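## Task

A 3D-printed bracket sits on the table with one or more ribbed support blocks still attached; these were printed beneath its overhangs and match the bracket in material and colour. Remove all of them and place each one fully inside the walls of the scrap tray, leaving the bracket resting on the table. The bracket stands on a single thin leg beneath one end of its top bar; snapping that leg off means failure. The reference image 'finished part' shows the bracket with no supports, so anything visible in it is part of the bracket. The 'sliced job' reference image is empty because it was not saved for this print. When finished, open the grippers and move the arms away; anything that stays in place only because the robot is holding it does not count.

## Robot and tools

Robot: two arms, left_arm and right_arm, each with six joints and a parallel gripper. Names do not indicate image sides. Loose objects may occasionally get a small push from outside.

Frame: all printed gripper poses share one scene frame. Origin is on the table top midway between the arms, +z up, +x outward over the table, and left_arm is on the +y side. A pose is end_effector_position in metres plus end_effector_quat_wxyz. That position is the point between the finger pads, roughly 1 cm short of the fingertips; the fingers extend along the gripper's +z and close along its y. Printed hand positions can be wrong, more so at long reach. Arm bases may be tilted; mounting plates and the metal frame behind the arms are fixed obstacles, and a 'too close' warning counts a plate and its side of the frame as that arm.

Tool execute_actions, argument actions: a list holding zero or one item. Empty list ({"actions": []}) just returns the current state. An action item is {"rows": [...], "steps": n}, with n from 1 to 15 (default 15), each step 1/30 s. rows holds 1 to 15 rows; row k is applied on step k and the final row repeats if steps exceed rows. A wait item is {"steps": n} with n up to 300 and no rows; it sends nothing new and returns once n steps have elapsed since the previous result, counting your reply time. Optional pictures (boolean) controls whether camera images come back; by default they do. A refused call moves nothing.

Each row is one flat list of 14 numbers covering both arms, always all 14 even if one arm is idle: left_arm waist, shoulder, elbow, wrist pitch, wrist yaw, wrist roll, opening, then the same seven for right_arm. The six joint values are absolute target angles in radians (same form as the Joint positions line), not offsets. Stated ranges: waist -2.618 to 3.054, shoulder 0.000 to 3.142, elbow 0.000 to 3.142, wrist pitch -1.571 to 1.571, wrist yaw -1.571 to 1.571, wrist roll -2.094 to 2.094. True ends can differ by up to 0.036 rad either way. A target more than 0.036 rad beyond a stated end, and further out than the joint's last reading, gets the call refused; a target past the real end is clipped to it and the result may report 'joint sent to its limit' (possibly about an earlier action). Absence of that line does not prove more room. Opening is an absolute value from -1 (closed) to +1 (fully open, 0.094 m pad gap).

Motion limits: each step, the target sent to a joint stays within a lead of its measured angle: waist 0.202, shoulder 0.258, elbow 0.238, wrist pitch 0.573, wrist yaw and roll 0.522 rad. If targets would move a gripper more than 70 mm from its measured spot in one step, all that arm's targets are scaled back. Far goals therefore take several actions. Between calls the arms keep heading to the last row until everything nearly stops or a step is HELD; after that only a new action makes them continue or push further. Fingers still in motion finish moving.

Result lines: state line 'left_arm: … | right_arm: …' with gripper poses. Joint positions and Joint velocities list, per arm, the six joints (rad, rad/s) then pad gap (m, m/s). grip_measured is the measured opening on the command scale; readings may be off by about 1 mm, fixed per gripper. Apart from near -1 and +1, fingers go to where grip_measured equals your command, so to hold something command below grip_measured: about 0.03 below is firm, less is gentler. Pad force tops out near 50 to 62 N (lower on some grippers, and less on parts under about 2 mm thick); first contact can spike. 'joint command not followed' means the clearance check altered or blocked joint targets on some steps; the rest of the row still ran. HELD marks steps where your row was partly or wholly not sent. MOTOR HOT appears from 75 °C when holding loads; at 90 °C that arm is halted for 10 s, and at 100 °C its motors and gripper release and the arm drops; both are OVER-TEMPERATURE FAULT lines. Keep loads short to avoid this.

Tool zoom_image: camera (cam_high, cam_low, cam_left_wrist, cam_right_wrist) and region [x0, y0, x1, y1] in pixels of that camera's latest image, top-left origin, at most 504 by 504. All images are 504x504. Camera calibrations are supplied (pinhole for the fixed cameras, fisheye for the wrist ones, wrist poses derived from joint readings); results list any camera whose numbers change.

Tool show_instructions: no arguments; shows the scene's reference images. Tool finished_scene: argument scene (integer, 1 or 2) ends that scene irreversibly, grades it and opens the next task. Replying without any tool call ends everything remaining.

Cautions: do not let the arms collide or press on each other, do not drop or knock anything off the table, avoid slams and hard pushes, and treat the thin leg gently when prying supports loose. Before finishing, open the grippers and withdraw so tray contents and bracket rest on their own.

Each tool is called as name([rows], argument=value, ...), one row to a line, values as JSON.

Reference images:

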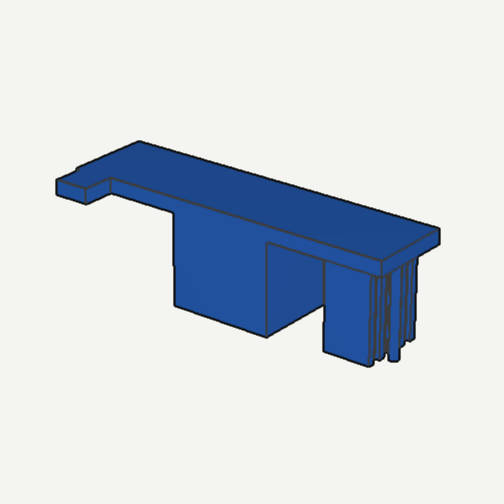

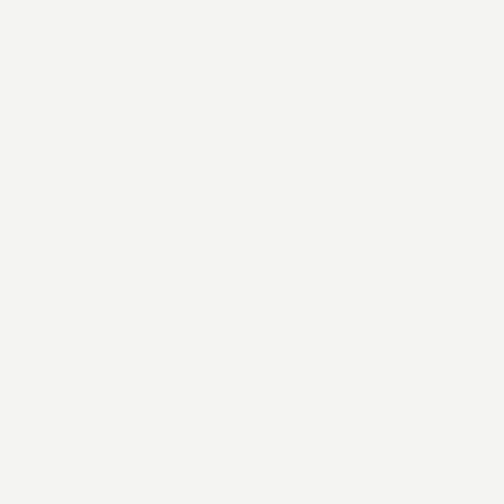

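## Session

execute_actions(actions=[])

Scene clock: 0.00 s of 8100.00 s.
left_arm: end_effector_position=(+0.3631, +0.1505, +0.2342) grip_measured=+1.000 end_effector_quat_wxyz=(+0.319, -0.359, +0.853, -0.204) | right_arm: end_effector_position=(+0.4398, -0.4478, +0.1734) grip_measured=+1.000 end_effector_quat_wxyz=(+0.323, +0.374, +0.844, -0.209)
Joint positions: left_arm=[-0.776  1.633  1.016 -0.307 -0.568 -1.038  0.094] | right_arm=[ 0.336  1.722  1.087 -0.464  1.115  0.757  0.094]
Joint velocities: left_arm=[-0.007 -0.012  0.007  0.007 -0.051 -0.066  0.   ] | right_arm=[-0.007  0.007 -0.002  0.022  0.037  0.066  0.   ]

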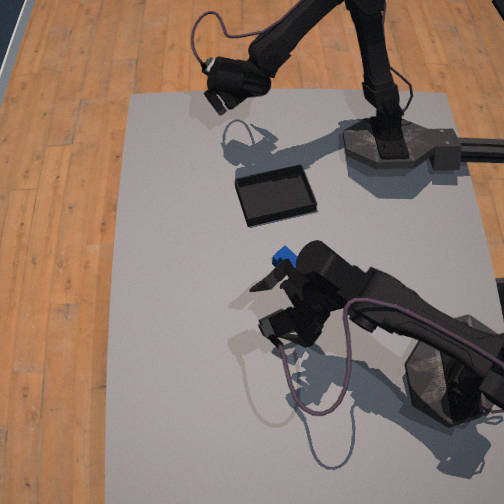

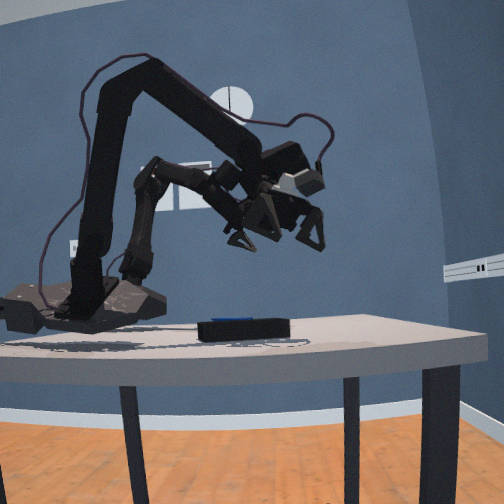

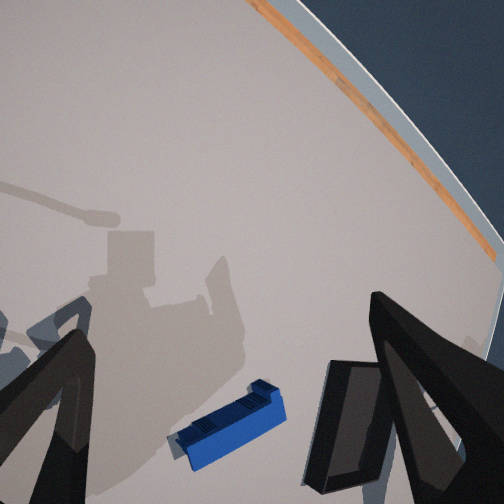

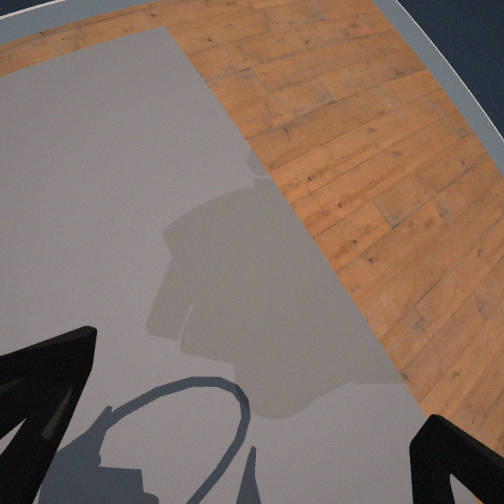

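zoom_image(camera="cam_left_wrist", region=[150, 350, 310, 490])

execute_actions([
  {"rows":[[-0.776,1.633,1.016,-0.307,0,0,1,0.336,1.722,1.087,-0.464,0,0,1]],"steps":15},
], pictures=false)

execute_actions([
  {"steps":30},
])

Region (150, 350, 310, 490) of cam_left_wrist's 504x504 image, scaled by 3.150, with more detail than that image has; it fills the top 441 rows of this view, and the rest is white.

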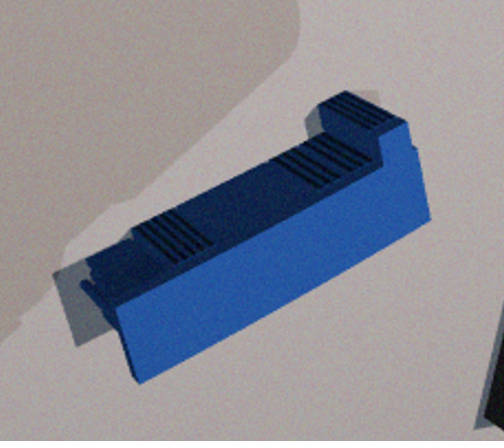

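Scene clock: 9.73 s of 8100.00 s.
left_arm: end_effector_position=(+0.3274, +0.0671, +0.2463) grip_measured=+1.000 end_effector_quat_wxyz=(+0.325, +0.173, +0.889, -0.272) | right_arm: end_effector_position=(+0.4386, -0.2759, +0.1488) grip_measured=+1.000 end_effector_quat_wxyz=(+0.210, -0.057, +0.958, +0.185)
Joint positions: left_arm=[-0.769  1.633  1.016 -0.307 -0.031 -0.072  0.094] | right_arm=[ 0.332  1.72   1.087 -0.462  0.086  0.04   0.094]
Joint velocities: left_arm=[ 0.007 -0.012 -0.017  0.022  0.11   0.432  0.   ] | right_arm=[-0.027  0.002  0.022 -0.007 -0.432 -0.183  0.   ]
Steps of this call (steps 1 to 90: nothing new was sent; then 6.23 s passed at rest; steps 91 to 105: all 15 steps of this action). Readings (joint positions):
91: left_arm=[-0.772 1.633 1.016 -0.307 -0.499 -0.963] | right_arm=[0.334 1.720 1.087 -0.464 1.048 0.680]
92: left_arm=[-0.769 1.633 1.016 -0.305 -0.403 -0.864] | right_arm=[0.333 1.720 1.087 -0.462 0.949 0.579]
94: left_arm=[-0.769 1.633 1.016 -0.307 -0.255 -0.668] | right_arm=[0.332 1.720 1.087 -0.462 0.749 0.387]
98: left_arm=[-0.769 1.633 1.016 -0.307 -0.106 -0.307] | right_arm=[0.332 1.720 1.087 -0.462 0.365 0.161]
105: the state above

Scene clock: 10.73 s of 8100.00 s.
left_arm: end_effector_position=(+0.3258, +0.0648, +0.2473) grip_measured=+1.000 end_effector_quat_wxyz=(+0.331, +0.203, +0.881, -0.270) | right_arm: end_effector_position=(+0.4358, -0.2654, +0.1527) grip_measured=+1.000 end_effector_quat_wxyz=(+0.210, -0.079, +0.951, +0.213)
Joint positions: left_arm=[-0.769  1.633  1.016 -0.307 -0.014 -0.01   0.094] | right_arm=[ 0.332  1.72   1.087 -0.462  0.021  0.009  0.094]
Joint velocities: left_arm=[ 0.012 -0.012  0.002 -0.037 -0.051 -0.066  0.   ] | right_arm=[-0.007 -0.007  0.007 -0.007 -0.051 -0.037  0.   ]
Steps of this call (steps 1 to 30: the robot went on to your last target). Readings (joint positions):
1: left_arm=[-0.769 1.633 1.016 -0.307 -0.027 -0.059] | right_arm=[0.332 1.720 1.087 -0.462 0.072 0.033]
2: left_arm=[-0.769 1.633 1.016 -0.307 -0.025 -0.049] | right_arm=[0.332 1.720 1.087 -0.462 0.062 0.028]
4: left_arm=[-0.769 1.633 1.016 -0.307 -0.020 -0.035] | right_arm=[0.332 1.720 1.087 -0.462 0.046 0.022]
8: left_arm=[-0.769 1.633 1.016 -0.307 -0.017 -0.021] | right_arm=[0.332 1.720 1.087 -0.462 0.031 0.014]
30: the state above
All arms were judged still, so your last target was given up. Only a new action makes them travel on or press farther. Fingers that are still opening or closing keep moving.
camera_calibration (this result's frames):
cam_left_wrist: T_world_to_cam=[[-0.635277, -0.720128, 0.278997, 0.179343], [-0.772112, 0.599887, -0.209714, 0.292318], [-0.0163456, -0.348643, -0.937113, 0.372895], [0, 0, 0, 1]] pos_world=[0.34573, 0.0837996, 0.360711]
cam_right_wrist: T_world_to_cam=[[0.514102, -0.819889, -0.251953, -0.39789], [-0.857644, -0.48723, -0.164482, 0.310053], [0.0120984, 0.300647, -0.953659, 0.310608], [0, 0, 0, 1]] pos_world=[0.466713, -0.268542, 0.246963]

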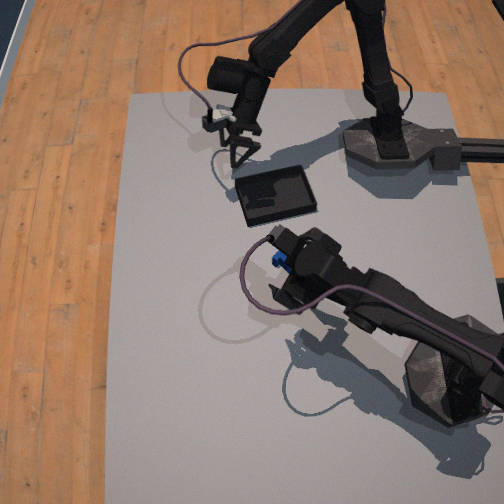

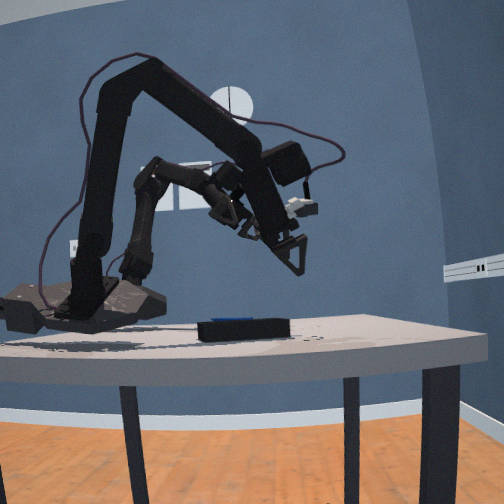

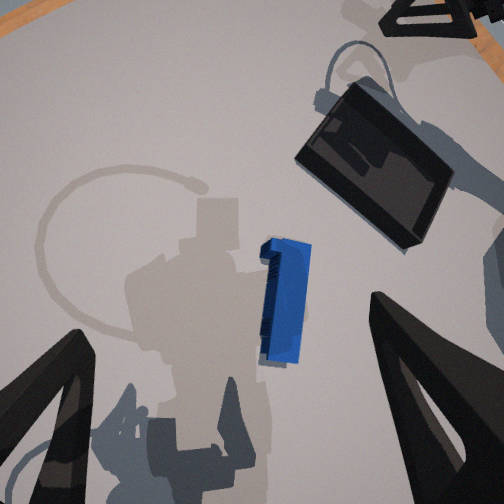

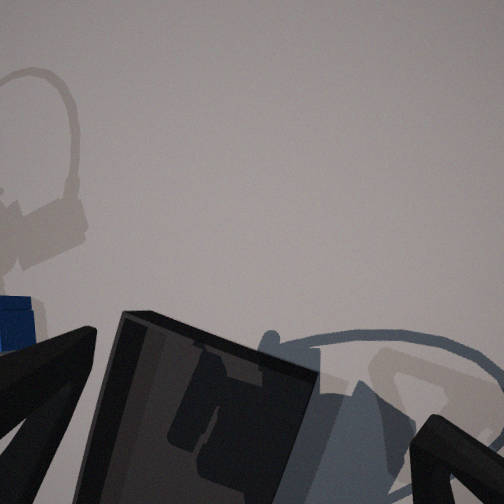

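execute_actions([
  {"rows":[[-0.85,2.1,1.55,-0.9,-0.2,-0.8,1,0.0,1.72,1.087,-0.462,0,0,1]],"steps":15},
], pictures=false)

execute_actions([
  {"rows":[[-0.928,2.607,2.062,-1.267,-0.324,-1.48,1,0.0,1.72,1.087,-0.462,0,0,1]],"steps":15},
], pictures=false)

execute_actions([
  {"steps":45},
])

Scene clock: 74.33 s of 8100.00 s.
left_arm: end_effector_position=(+0.3218, +0.0337, +0.1705) grip_measured=+1.000 end_effector_quat_wxyz=(+0.061, -0.070, +0.983, -0.156) | right_arm: end_effector_position=(+0.4485, -0.3932, +0.1004) grip_measured=+1.000 end_effector_quat_wxyz=(+0.182, +0.082, +0.966, +0.167)
Joint positions: left_arm=[-0.839  2.127  1.52  -0.867 -0.183 -0.761  0.094] | right_arm=[-0.011  1.72   1.087 -0.456  0.019  0.006  0.094]
Joint velocities: left_arm=[-0.007 -0.022  0.042 -0.095  0.037 -0.227  0.   ] | right_arm=[ 0.017  0.007  0.017 -0.051 -0.051  0.066  0.   ]
Steps of this call (steps 1 to 90: nothing new was sent; then 60.10 s passed at rest; steps 91 to 105: all 15 steps of this action). Readings (joint positions):
91: left_arm=[-0.778 1.663 1.063 -0.399 -0.042 -0.088] | right_arm=[0.313 1.720 1.087 -0.462 0.006 0.007]
92: left_arm=[-0.791 1.728 1.150 -0.510 -0.078 -0.189] | right_arm=[0.271 1.720 1.087 -0.462 -0.006 0.006]
94: left_arm=[-0.818 1.894 1.325 -0.646 -0.121 -0.386] | right_arm=[0.145 1.720 1.087 -0.459 -0.008 0.006]
98: left_arm=[-0.839 2.114 1.512 -0.748 -0.158 -0.628] | right_arm=[-0.031 1.720 1.087 -0.456 0.020 0.006]
105: the state above

Scene clock: 74.83 s of 8100.00 s.
left_arm: end_effector_position=(+0.3115, -0.0131, +0.0969) grip_measured=+1.000 end_effector_quat_wxyz=(-0.016, -0.317, +0.948, +0.013) | right_arm: end_effector_position=(+0.4485, -0.3930, +0.1005) grip_measured=+1.000 end_effector_quat_wxyz=(+0.182, +0.081, +0.966, +0.168)
Joint positions: left_arm=[-0.924  2.641  2.027 -1.236 -0.298 -1.443  0.094] | right_arm=[-0.011  1.72   1.087 -0.456  0.019  0.006  0.094]
Joint velocities: left_arm=[-0.017 -0.1    0.09  -0.212 -0.095 -0.183  0.   ] | right_arm=[-0.012 -0.012 -0.012  0.007  0.007 -0.066  0.   ]
Steps of this call (steps 1 to 15: all 15 steps of this action). Readings (joint positions):
1: left_arm=[-0.846 2.161 1.571 -0.943 -0.204 -0.841] | right_arm=[-0.011 1.720 1.087 -0.456 0.019 0.006]
2: left_arm=[-0.856 2.223 1.663 -1.028 -0.232 -0.943] | right_arm=[-0.011 1.720 1.087 -0.456 0.019 0.006]
4: left_arm=[-0.882 2.376 1.843 -1.110 -0.266 -1.129] | right_arm=[-0.011 1.720 1.087 -0.456 0.019 0.006]
8: left_arm=[-0.920 2.605 2.023 -1.148 -0.288 -1.331] | right_arm=[-0.011 1.720 1.087 -0.456 0.019 0.006]
15: the state above

Scene clock: 76.33 s of 8100.00 s.
left_arm: end_effector_position=(+0.3149, -0.0109, +0.1045) grip_measured=+1.000 end_effector_quat_wxyz=(-0.010, -0.332, +0.943, +0.011) | right_arm: end_effector_position=(+0.4485, -0.3930, +0.1005) grip_measured=+1.000 end_effector_quat_wxyz=(+0.182, +0.081, +0.966, +0.168)
Joint positions: left_arm=[-0.924  2.629  2.037 -1.25  -0.307 -1.472  0.094] | right_arm=[-0.011  1.72   1.087 -0.456  0.019  0.006  0.094]
Joint velocities: left_arm=[ 0.007 -0.002  0.022  0.007 -0.037 -0.051  0.   ] | right_arm=[ 0.002  0.002 -0.017  0.007  0.051 -0.051  0.   ]
Steps of this call (steps 1 to 30: the robot went on to your last target; steps 31 to 45: nothing new was sent). Readings (joint positions):
1: left_arm=[-0.924 2.638 2.030 -1.240 -0.300 -1.448] | right_arm=[-0.011 1.720 1.087 -0.456 0.019 0.006]
2: left_arm=[-0.924 2.635 2.033 -1.242 -0.302 -1.453] | right_arm=[-0.011 1.720 1.087 -0.456 0.019 0.006]
4: left_arm=[-0.924 2.630 2.036 -1.244 -0.304 -1.460] | right_arm=[-0.011 1.720 1.087 -0.456 0.019 0.006]
8: left_arm=[-0.924 2.629 2.037 -1.247 -0.306 -1.467] | right_arm=[-0.011 1.720 1.087 -0.456 0.019 0.006]
45: the state above
All arms were judged still, so your last target was given up. Only a new action makes them travel on or press farther. Fingers that are still opening or closing keep moving.
camera_calibration (this result's frames):
cam_left_wrist: T_world_to_cam=[[0.527311, -0.849547, 0.0146169, -0.182073], [-0.676744, -0.409526, 0.611805, 0.172453], [-0.513771, -0.332503, -0.790874, 0.354083], [0, 0, 0, 1]] pos_world=[0.394633, 0.0336782, 0.177189]
cam_right_wrist: T_world_to_cam=[[0.201718, -0.941657, -0.269429, -0.42819], [-0.979352, -0.197681, -0.0423308, 0.406288], [-0.0133999, 0.272405, -0.962089, 0.30024], [0, 0, 0, 1]] pos_world=[0.488296, -0.404679, 0.190689]

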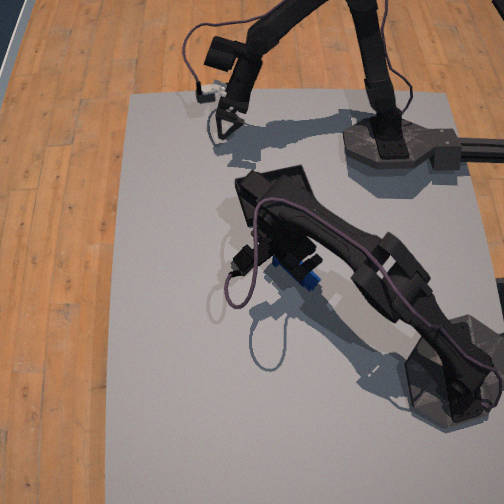

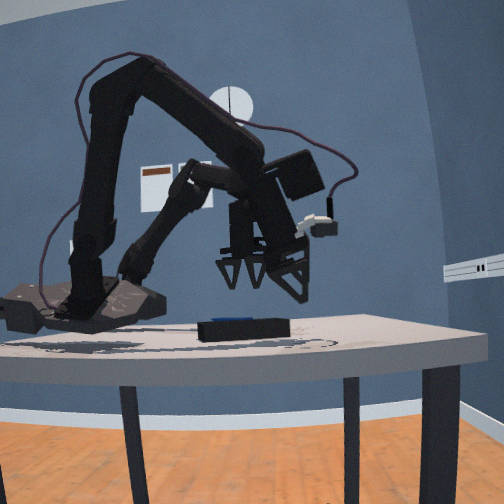

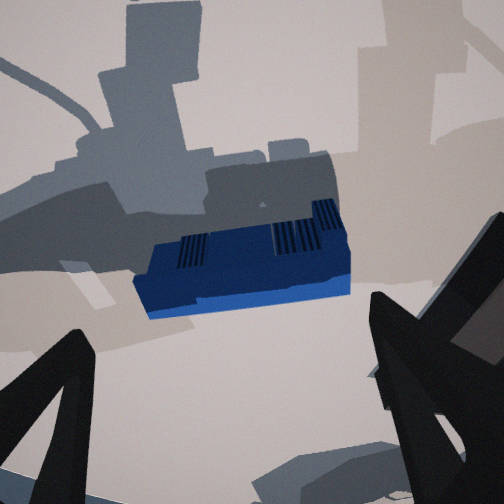

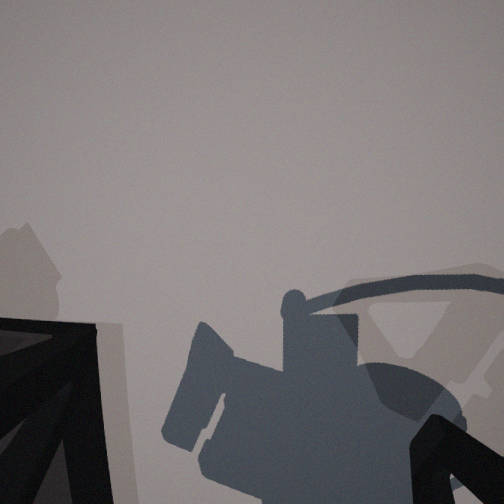

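zoom_image(camera="cam_left_wrist", region=[120, 170, 370, 340])

Region (120, 170, 370, 340) of cam_left_wrist's 504x504 image, scaled by 2.016, with more detail than that image has; it fills the top 343 rows of this view, and the rest is white.

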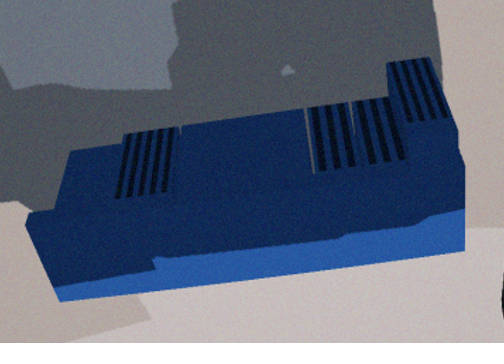

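execute_actions([
  {"rows":[[-0.93,2.607,2.05,-1.25,-0.32,-1.35,0.9,0,1.72,1.087,-0.462,0,0,1],[-0.935,2.607,2.04,-1.24,-0.32,-1.2,0.8,0,1.72,1.087,-0.462,0,0,1],[-0.94,2.606,2.03,-1.22,-0.32,-1.05,0.7,0,1.72,1.087,-0.462,0,0,1],[-0.947,2.606,2.01,-1.20,-0.32,-0.9,0.6,0,1.72,1.087,-0.462,0,0,1],[-0.954,2.605,1.99,-1.18,-0.32,-0.75,0.5,0,1.72,1.087,-0.462,0,0,1],[-0.961,2.605,1.97,-1.16,-0.32,-0.6,0.4,0,1.72,1.087,-0.462,0,0,1],[-0.968,2.604,1.95,-1.14,-0.32,-0.45,0.3,0,1.72,1.087,-0.462,0,0,1],[-0.975,2.604,1.93,-1.12,-0.32,-0.3,0.2,0,1.72,1.087,-0.462,0,0,1],[-0.982,2.603,1.91,-1.10,-0.32,-0.2,0.15,0,1.72,1.087,-0.462,0,0,1],[-0.989,2.603,1.89,-1.08,-0.32,-0.1,0.15,0,1.72,1.087,-0.462,0,0,1],[-0.996,2.602,1.87,-1.06,-0.32,-0.05,0.15,0,1.72,1.087,-0.462,0,0,1],[-1.0,2.602,1.855,-1.046,-0.32,0.0,0.15,0,1.72,1.087,-0.462,0,0,1]],"steps":15},
], pictures=false)

execute_actions([
  {"steps":25},
])

Scene clock: 125.47 s of 8100.00 s.
left_arm: end_effector_position=(+0.2823, -0.0274, +0.0757) grip_measured=+0.152 end_effector_quat_wxyz=(-0.009, +0.299, +0.954, +0.012) | right_arm: end_effector_position=(+0.4485, -0.3930, +0.1005) grip_measured=+1.000 end_effector_quat_wxyz=(+0.182, +0.081, +0.966, +0.168)
Joint positions: left_arm=[-0.986  2.621  1.864 -1.103 -0.311 -0.249  0.054] | right_arm=[-0.011  1.72   1.087 -0.456  0.019  0.006  0.094]
Joint velocities: left_arm=[-0.188 -0.017 -0.1    0.154 -0.037  1.663  0.001] | right_arm=[ 0.007  0.007  0.002  0.022 -0.051 -0.037  0.   ]
Steps of this call (steps 1 to 90: nothing new was sent; then 45.63 s passed at rest; steps 91 to 105: all 15 steps of this action). Readings (joint positions):
91: left_arm=[-0.924 2.629 2.037 -1.250 -0.307 -1.455] | right_arm=[-0.011 1.720 1.087 -0.456 0.019 0.006]
92: left_arm=[-0.924 2.629 2.037 -1.250 -0.307 -1.413] | right_arm=[-0.011 1.720 1.087 -0.456 0.019 0.006]
94: left_arm=[-0.924 2.629 2.035 -1.243 -0.307 -1.268] | right_arm=[-0.011 1.720 1.087 -0.456 0.019 0.006]
98: left_arm=[-0.932 2.621 1.982 -1.190 -0.310 -0.876] | right_arm=[-0.011 1.720 1.087 -0.456 0.019 0.006]
105: the state above

Scene clock: 126.30 s of 8100.00 s.
left_arm: end_effector_position=(+0.2863, -0.0361, +0.0763) grip_measured=+0.152 end_effector_quat_wxyz=(+0.008, +0.410, +0.912, +0.005) | right_arm: end_effector_position=(+0.4485, -0.3930, +0.1005) grip_measured=+1.000 end_effector_quat_wxyz=(+0.182, +0.081, +0.966, +0.168)
Joint positions: left_arm=[-0.994  2.621  1.863 -1.065 -0.314 -0.008  0.054] | right_arm=[-0.011  1.72   1.087 -0.456  0.019  0.006  0.094]
Joint velocities: left_arm=[-0.002 -0.017 -0.012 -0.037  0.022 -0.022  0.   ] | right_arm=[ 0.012  0.017  0.002  0.022  0.066 -0.037  0.   ]
Steps of this call (steps 1 to 25: the robot went on to your last target). Readings (joint positions):
1: left_arm=[-0.991 2.621 1.863 -1.099 -0.311 -0.200] | right_arm=[-0.011 1.720 1.087 -0.456 0.019 0.006]
2: left_arm=[-0.993 2.621 1.863 -1.093 -0.311 -0.161] | right_arm=[-0.011 1.720 1.087 -0.456 0.019 0.006]
4: left_arm=[-0.994 2.621 1.863 -1.081 -0.311 -0.105] | right_arm=[-0.011 1.720 1.087 -0.456 0.019 0.006]
8: left_arm=[-0.994 2.621 1.863 -1.070 -0.313 -0.047] | right_arm=[-0.011 1.720 1.087 -0.456 0.019 0.006]
25: the state above
camera_calibration (this result's frames):
cam_left_wrist: T_world_to_cam=[[-0.823134, -0.567358, 0.0235773, 0.208134], [-0.44557, 0.671067, 0.592568, 0.134387], [-0.35202, 0.477257, -0.805175, 0.292718], [0, 0, 0, 1]] pos_world=[0.334243, -0.111798, 0.151148]
cam_right_wrist: T_world_to_cam=[[0.201718, -0.941657, -0.269429, -0.42819], [-0.979352, -0.197681, -0.0423308, 0.406288], [-0.0133999, 0.272405, -0.962089, 0.30024], [0, 0, 0, 1]] pos_world=[0.488296, -0.404679, 0.190689]

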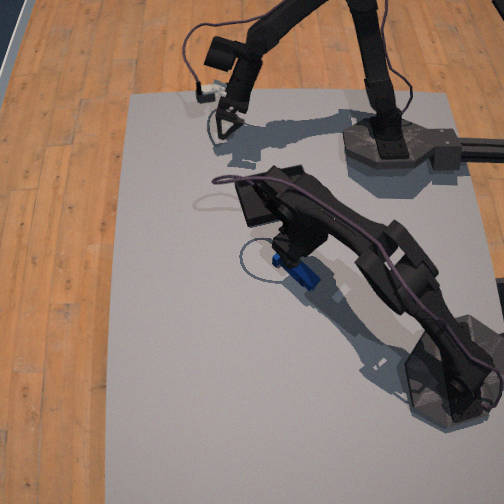

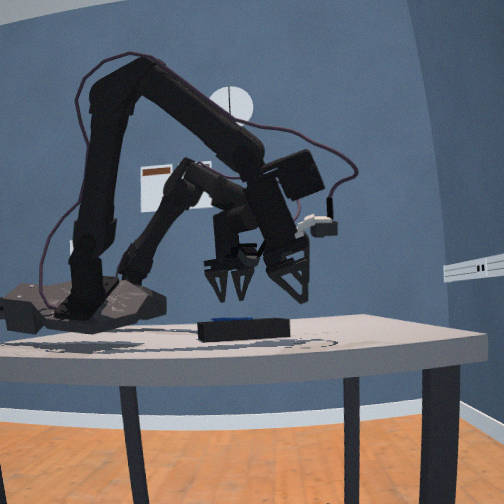

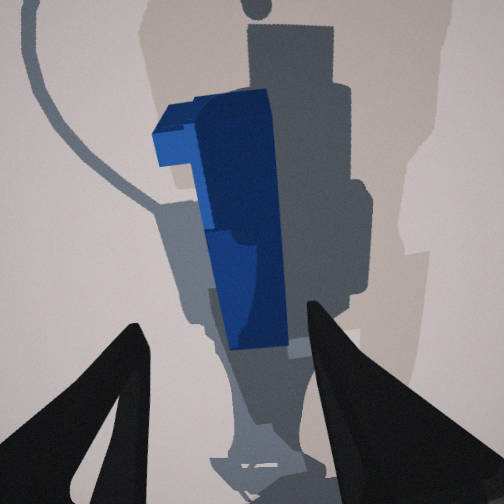

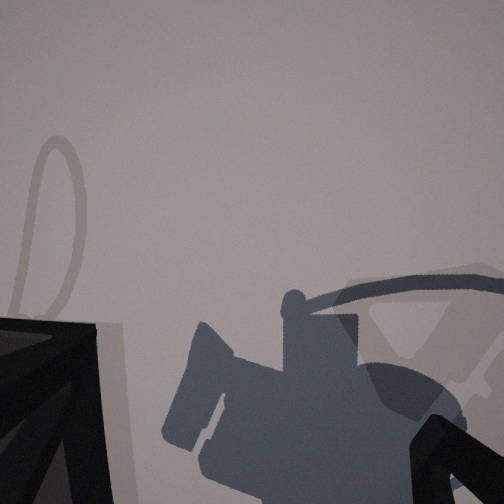

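execute_actions([
  {"rows":[[-0.997,2.606,1.847,-1.033,-0.315,0.0,0.15,0,1.72,1.087,-0.462,0,0,1],[-0.994,2.611,1.839,-1.02,-0.315,0.0,0.15,0,1.72,1.087,-0.462,0,0,1],[-0.991,2.616,1.831,-1.007,-0.315,0.01,0.15,0,1.72,1.087,-0.462,0,0,1],[-0.988,2.621,1.823,-0.994,-0.315,0.01,0.15,0,1.72,1.087,-0.462,0,0,1],[-0.985,2.626,1.815,-0.981,-0.315,0.01,0.15,0,1.72,1.087,-0.462,0,0,1],[-0.982,2.631,1.807,-0.968,-0.315,0.02,0.15,0,1.72,1.087,-0.462,0,0,1],[-0.979,2.636,1.799,-0.955,-0.315,0.02,0.15,0,1.72,1.087,-0.462,0,0,1],[-0.976,2.641,1.791,-0.942,-0.315,0.02,0.15,0,1.72,1.087,-0.462,0,0,1],[-0.973,2.646,1.783,-0.929,-0.315,0.025,0.15,0,1.72,1.087,-0.462,0,0,1],[-0.970,2.651,1.775,-0.916,-0.315,0.025,0.15,0,1.72,1.087,-0.462,0,0,1],[-0.967,2.656,1.766,-0.902,-0.315,0.025,0.15,0,1.72,1.087,-0.462,0,0,1],[-0.964,2.662,1.757,-0.889,-0.315,0.025,0.15,0,1.72,1.087,-0.462,0,0,1]],"steps":15},
], pictures=false)

execute_actions([
  {"steps":20},
])

Scene clock: 136.47 s of 8100.00 s.
left_arm: end_effector_position=(+0.2839, -0.0336, +0.0382) grip_measured=+0.152 end_effector_quat_wxyz=(+0.006, +0.408, +0.913, +0.002) | right_arm: end_effector_position=(+0.4485, -0.3930, +0.1005) grip_measured=+1.000 end_effector_quat_wxyz=(+0.182, +0.081, +0.966, +0.168)
Joint positions: left_arm=[-0.966  2.654  1.772 -0.933 -0.314  0.014  0.054] | right_arm=[-0.011  1.72   1.087 -0.456  0.019  0.006  0.094]
Joint velocities: left_arm=[ 0.1    0.164 -0.095  0.139 -0.007  0.066  0.001] | right_arm=[ 0.002 -0.002  0.012 -0.066  0.051 -0.007  0.   ]
Steps of this call (steps 1 to 15: the robot went on to your last target; steps 16 to 90: nothing new was sent; then 6.67 s passed at rest; steps 91 to 105: all 15 steps of this action). Readings (joint positions):
91: left_arm=[-0.994 2.621 1.863 -1.063 -0.314 -0.008] | right_arm=[-0.011 1.720 1.087 -0.456 0.019 0.006]
92: left_arm=[-0.994 2.621 1.861 -1.059 -0.314 -0.008] | right_arm=[-0.011 1.720 1.087 -0.456 0.019 0.006]
94: left_arm=[-0.994 2.621 1.853 -1.044 -0.314 -0.005] | right_arm=[-0.011 1.720 1.087 -0.456 0.019 0.006]
98: left_arm=[-0.990 2.622 1.819 -1.005 -0.314 0.004] | right_arm=[-0.011 1.720 1.087 -0.456 0.019 0.006]
105: the state above

Scene clock: 137.13 s of 8100.00 s.
left_arm: end_effector_position=(+0.2851, -0.0356, +0.0323) grip_measured=+0.152 end_effector_quat_wxyz=(+0.009, +0.406, +0.914, -0.000) | right_arm: end_effector_position=(+0.4485, -0.3930, +0.1005) grip_measured=+1.000 end_effector_quat_wxyz=(+0.182, +0.081, +0.966, +0.168)
Joint positions: left_arm=[-0.963  2.664  1.766 -0.908 -0.314  0.017  0.054] | right_arm=[-0.011  1.72   1.087 -0.456  0.019  0.006  0.094]
Joint velocities: left_arm=[ 0.007  0.007  0.022 -0.022 -0.066  0.037 -0.   ] | right_arm=[ 0.002  0.002 -0.017 -0.007  0.007  0.022  0.   ]
Steps of this call (steps 1 to 20: the robot went on to your last target). Readings (joint positions):
1: left_arm=[-0.964 2.659 1.769 -0.929 -0.314 0.015] | right_arm=[-0.011 1.720 1.087 -0.456 0.019 0.006]
2: left_arm=[-0.963 2.663 1.767 -0.927 -0.314 0.015] | right_arm=[-0.011 1.720 1.087 -0.456 0.019 0.006]
4: left_arm=[-0.963 2.664 1.766 -0.922 -0.314 0.016] | right_arm=[-0.011 1.720 1.087 -0.456 0.019 0.006]
8: left_arm=[-0.963 2.664 1.766 -0.913 -0.314 0.016] | right_arm=[-0.011 1.720 1.087 -0.456 0.019 0.006]
20: the state above
camera_calibration (this result's frames):
cam_left_wrist: T_world_to_cam=[[-0.818353, -0.573915, 0.0303374, 0.206665], [-0.450445, 0.673289, 0.586329, 0.161195], [-0.356929, 0.466159, -0.809505, 0.257775], [0, 0, 0, 1]] pos_world=[0.333742, -0.110087, 0.107887]
cam_right_wrist: T_world_to_cam=[[0.201718, -0.941657, -0.269429, -0.42819], [-0.979352, -0.197681, -0.0423308, 0.406288], [-0.0133999, 0.272405, -0.962089, 0.30024], [0, 0, 0, 1]] pos_world=[0.488296, -0.404679, 0.190689]

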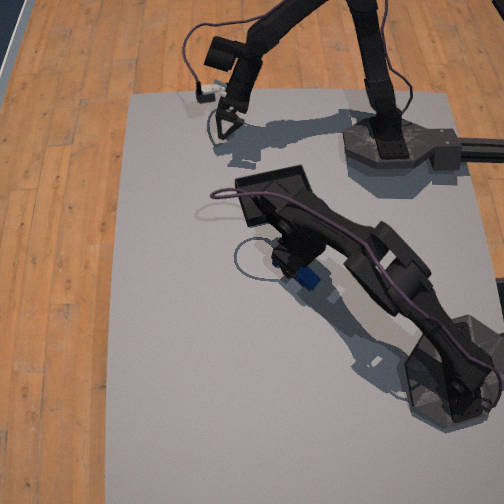

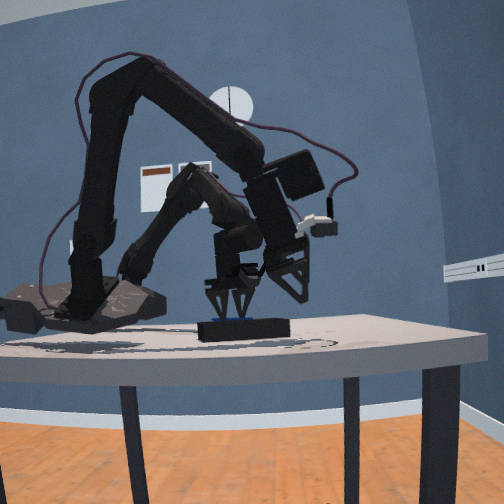

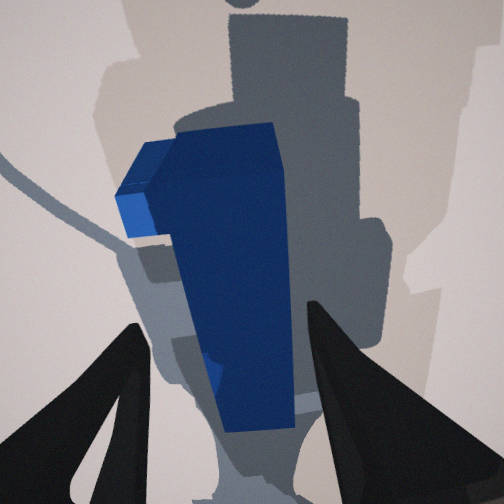

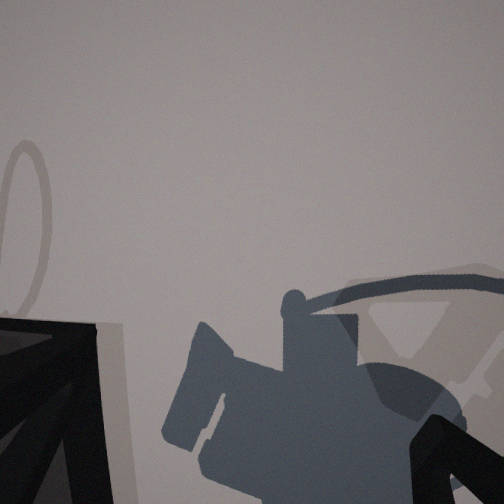

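execute_actions([
  {"rows":[[-0.97,2.667,1.757,-0.889,-0.315,0.025,0.15,0,1.72,1.087,-0.462,0,0,1],[-0.974,2.671,1.757,-0.889,-0.315,0.025,0.15,0,1.72,1.087,-0.462,0,0,1],[-0.978,2.675,1.757,-0.889,-0.315,0.025,0.15,0,1.72,1.087,-0.462,0,0,1],[-0.982,2.679,1.757,-0.889,-0.315,0.025,0.1,0,1.72,1.087,-0.462,0,0,1],[-0.982,2.683,1.757,-0.889,-0.315,0.025,0.0,0,1.72,1.087,-0.462,0,0,1],[-0.982,2.685,1.757,-0.889,-0.315,0.025,-0.1,0,1.72,1.087,-0.462,0,0,1]],"steps":15},
])

Scene clock: 147.47 s of 8100.00 s.
left_arm: end_effector_position=(+0.2824, -0.0354, +0.0264) grip_measured=-0.098 end_effector_quat_wxyz=(+0.004, +0.408, +0.913, +0.002) | right_arm: end_effector_position=(+0.4485, -0.3930, +0.1005) grip_measured=+1.000 end_effector_quat_wxyz=(+0.182, +0.081, +0.966, +0.168)
Joint positions: left_arm=[-0.963  2.679  1.766 -0.906 -0.314  0.017  0.042] | right_arm=[-0.011  1.72   1.087 -0.456  0.019  0.006  0.094]
Joint velocities: left_arm=[ 0.002  0.012  0.002  0.066 -0.022  0.037 -0.001] | right_arm=[-0.012  0.002 -0.022 -0.022  0.037  0.007  0.   ]
Steps of this call (steps 1 to 15: the robot went on to your last target; steps 16 to 90: nothing new was sent; then 6.83 s passed at rest; steps 91 to 105: all 15 steps of this action). Readings (joint positions):
91: left_arm=[-0.963 2.664 1.766 -0.907 -0.314 0.017] | right_arm=[-0.011 1.720 1.087 -0.456 0.019 0.006]
92: left_arm=[-0.963 2.664 1.766 -0.907 -0.314 0.017] | right_arm=[-0.011 1.720 1.087 -0.456 0.019 0.006]
94: left_arm=[-0.963 2.664 1.766 -0.907 -0.314 0.017] | right_arm=[-0.011 1.720 1.087 -0.456 0.019 0.006]
98: left_arm=[-0.963 2.669 1.766 -0.906 -0.314 0.017] | right_arm=[-0.011 1.720 1.087 -0.456 0.019 0.006]
105: the state above
camera_calibration (this result's frames):
cam_left_wrist: T_world_to_cam=[[-0.820335, -0.570986, 0.0320097, 0.205321], [-0.442853, 0.669669, 0.596175, 0.160761], [-0.361844, 0.474888, -0.802216, 0.253363], [0, 0, 0, 1]] pos_world=[0.331303, -0.11074, 0.100838]
cam_right_wrist: T_world_to_cam=[[0.201718, -0.941657, -0.269429, -0.42819], [-0.979352, -0.197681, -0.0423308, 0.406288], [-0.0133999, 0.272405, -0.962089, 0.30024], [0, 0, 0, 1]] pos_world=[0.488296, -0.404679, 0.190689]

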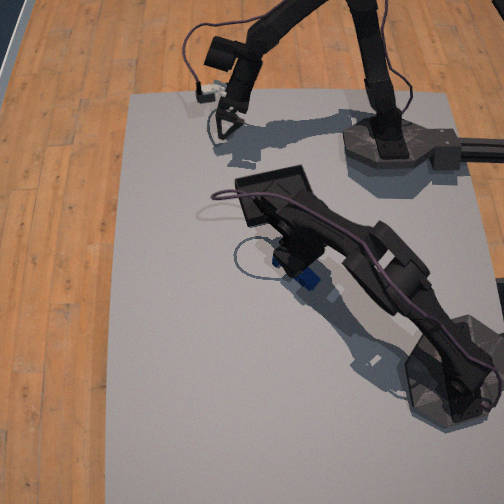

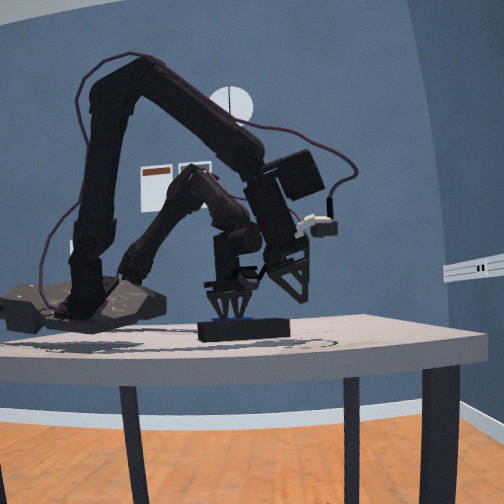

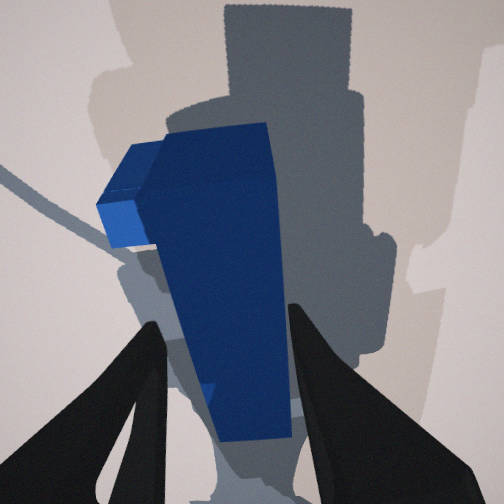

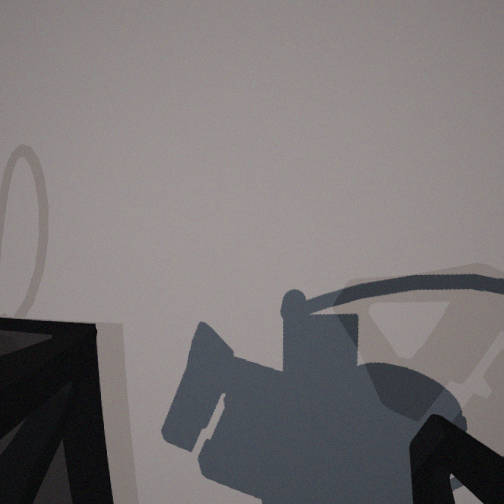

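Close gradually.

execute_actions([
  {"rows":[[-0.97,2.68,1.757,-0.889,-0.315,0.025,-0.15,0,1.72,1.087,-0.462,0,0,1],[-0.97,2.68,1.757,-0.889,-0.315,0.025,-0.2,0,1.72,1.087,-0.462,0,0,1],[-0.97,2.68,1.757,-0.889,-0.315,0.025,-0.25,0,1.72,1.087,-0.462,0,0,1],[-0.97,2.68,1.757,-0.889,-0.315,0.025,-0.3,0,1.72,1.087,-0.462,0,0,1],[-0.97,2.68,1.757,-0.889,-0.315,0.025,-0.33,0,1.72,1.087,-0.462,0,0,1],[-0.97,2.68,1.757,-0.889,-0.315,0.025,-0.36,0,1.72,1.087,-0.462,0,0,1],[-0.97,2.68,1.757,-0.889,-0.315,0.025,-0.39,0,1.72,1.087,-0.462,0,0,1],[-0.97,2.68,1.757,-0.889,-0.315,0.025,-0.42,0,1.72,1.087,-0.462,0,0,1],[-0.97,2.68,1.757,-0.889,-0.315,0.025,-0.45,0,1.72,1.087,-0.462,0,0,1],[-0.97,2.68,1.757,-0.889,-0.315,0.025,-0.48,0,1.72,1.087,-0.462,0,0,1],[-0.97,2.68,1.757,-0.889,-0.315,0.025,-0.51,0,1.72,1.087,-0.462,0,0,1]],"steps":15},
])

Scene clock: 155.20 s of 8100.00 s.
left_arm: end_effector_position=(+0.2824, -0.0354, +0.0264) grip_measured=-0.403 end_effector_quat_wxyz=(+0.004, +0.408, +0.913, +0.002) | right_arm: end_effector_position=(+0.4485, -0.3930, +0.1005) grip_measured=+1.000 end_effector_quat_wxyz=(+0.182, +0.081, +0.966, +0.168)
Joint positions: left_arm=[-0.963  2.679  1.766 -0.906 -0.314  0.018  0.028] | right_arm=[-0.011  1.72   1.087 -0.456  0.019  0.006  0.094]
Joint velocities: left_arm=[ 0.002  0.007 -0.032 -0.022 -0.095  0.007 -0.   ] | right_arm=[-0.012  0.002 -0.007 -0.007  0.022 -0.022  0.   ]
Steps of this call (steps 1 to 15: the robot went on to your last target; steps 16 to 90: nothing new was sent; then 4.23 s passed at rest; steps 91 to 105: all 15 steps of this action). Readings (joint positions):
91: left_arm=[-0.963 2.679 1.766 -0.906 -0.314 0.017] | right_arm=[-0.011 1.720 1.087 -0.456 0.019 0.006]
92: left_arm=[-0.963 2.679 1.766 -0.906 -0.314 0.017] | right_arm=[-0.011 1.720 1.087 -0.456 0.019 0.006]
94: left_arm=[-0.963 2.679 1.766 -0.906 -0.314 0.017] | right_arm=[-0.011 1.720 1.087 -0.456 0.019 0.006]
98: left_arm=[-0.963 2.679 1.766 -0.906 -0.314 0.018] | right_arm=[-0.011 1.720 1.087 -0.456 0.019 0.006]
105: the state above
camera_calibration (this result's frames):
cam_left_wrist: T_world_to_cam=[[-0.820553, -0.570673, 0.0320083, 0.205393], [-0.442597, 0.669836, 0.596177, 0.160695], [-0.361663, 0.475028, -0.802214, 0.253317], [0, 0, 0, 1]] pos_world=[0.331274, -0.110759, 0.100837]
cam_right_wrist: T_world_to_cam=[[0.201718, -0.941657, -0.269429, -0.42819], [-0.979352, -0.197681, -0.0423308, 0.406288], [-0.0133999, 0.272405, -0.962089, 0.30024], [0, 0, 0, 1]] pos_world=[0.488296, -0.404679, 0.190689]

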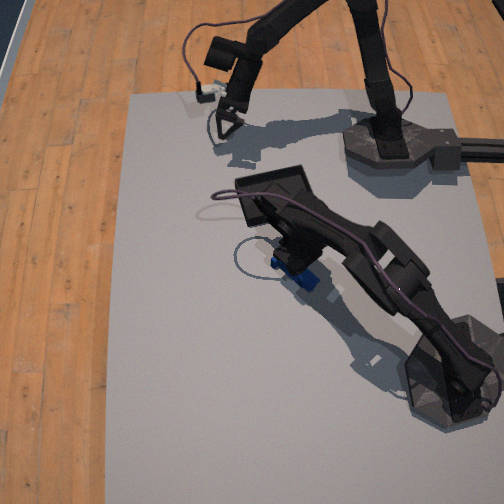

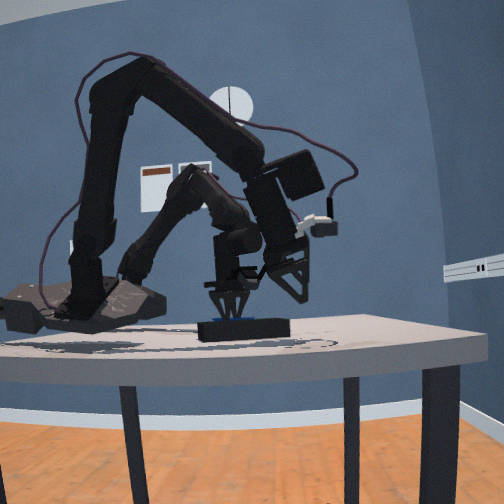

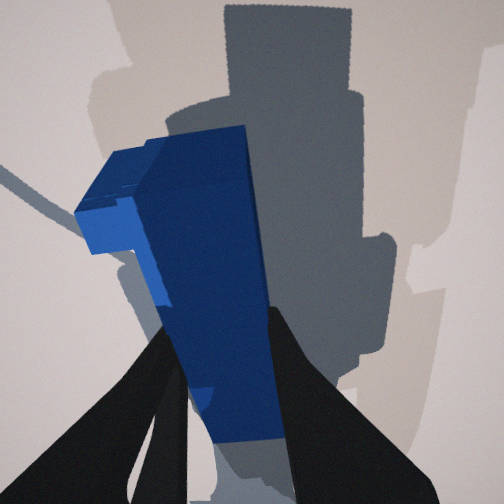

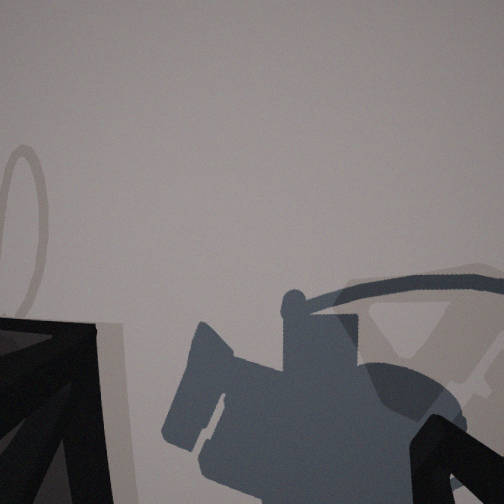

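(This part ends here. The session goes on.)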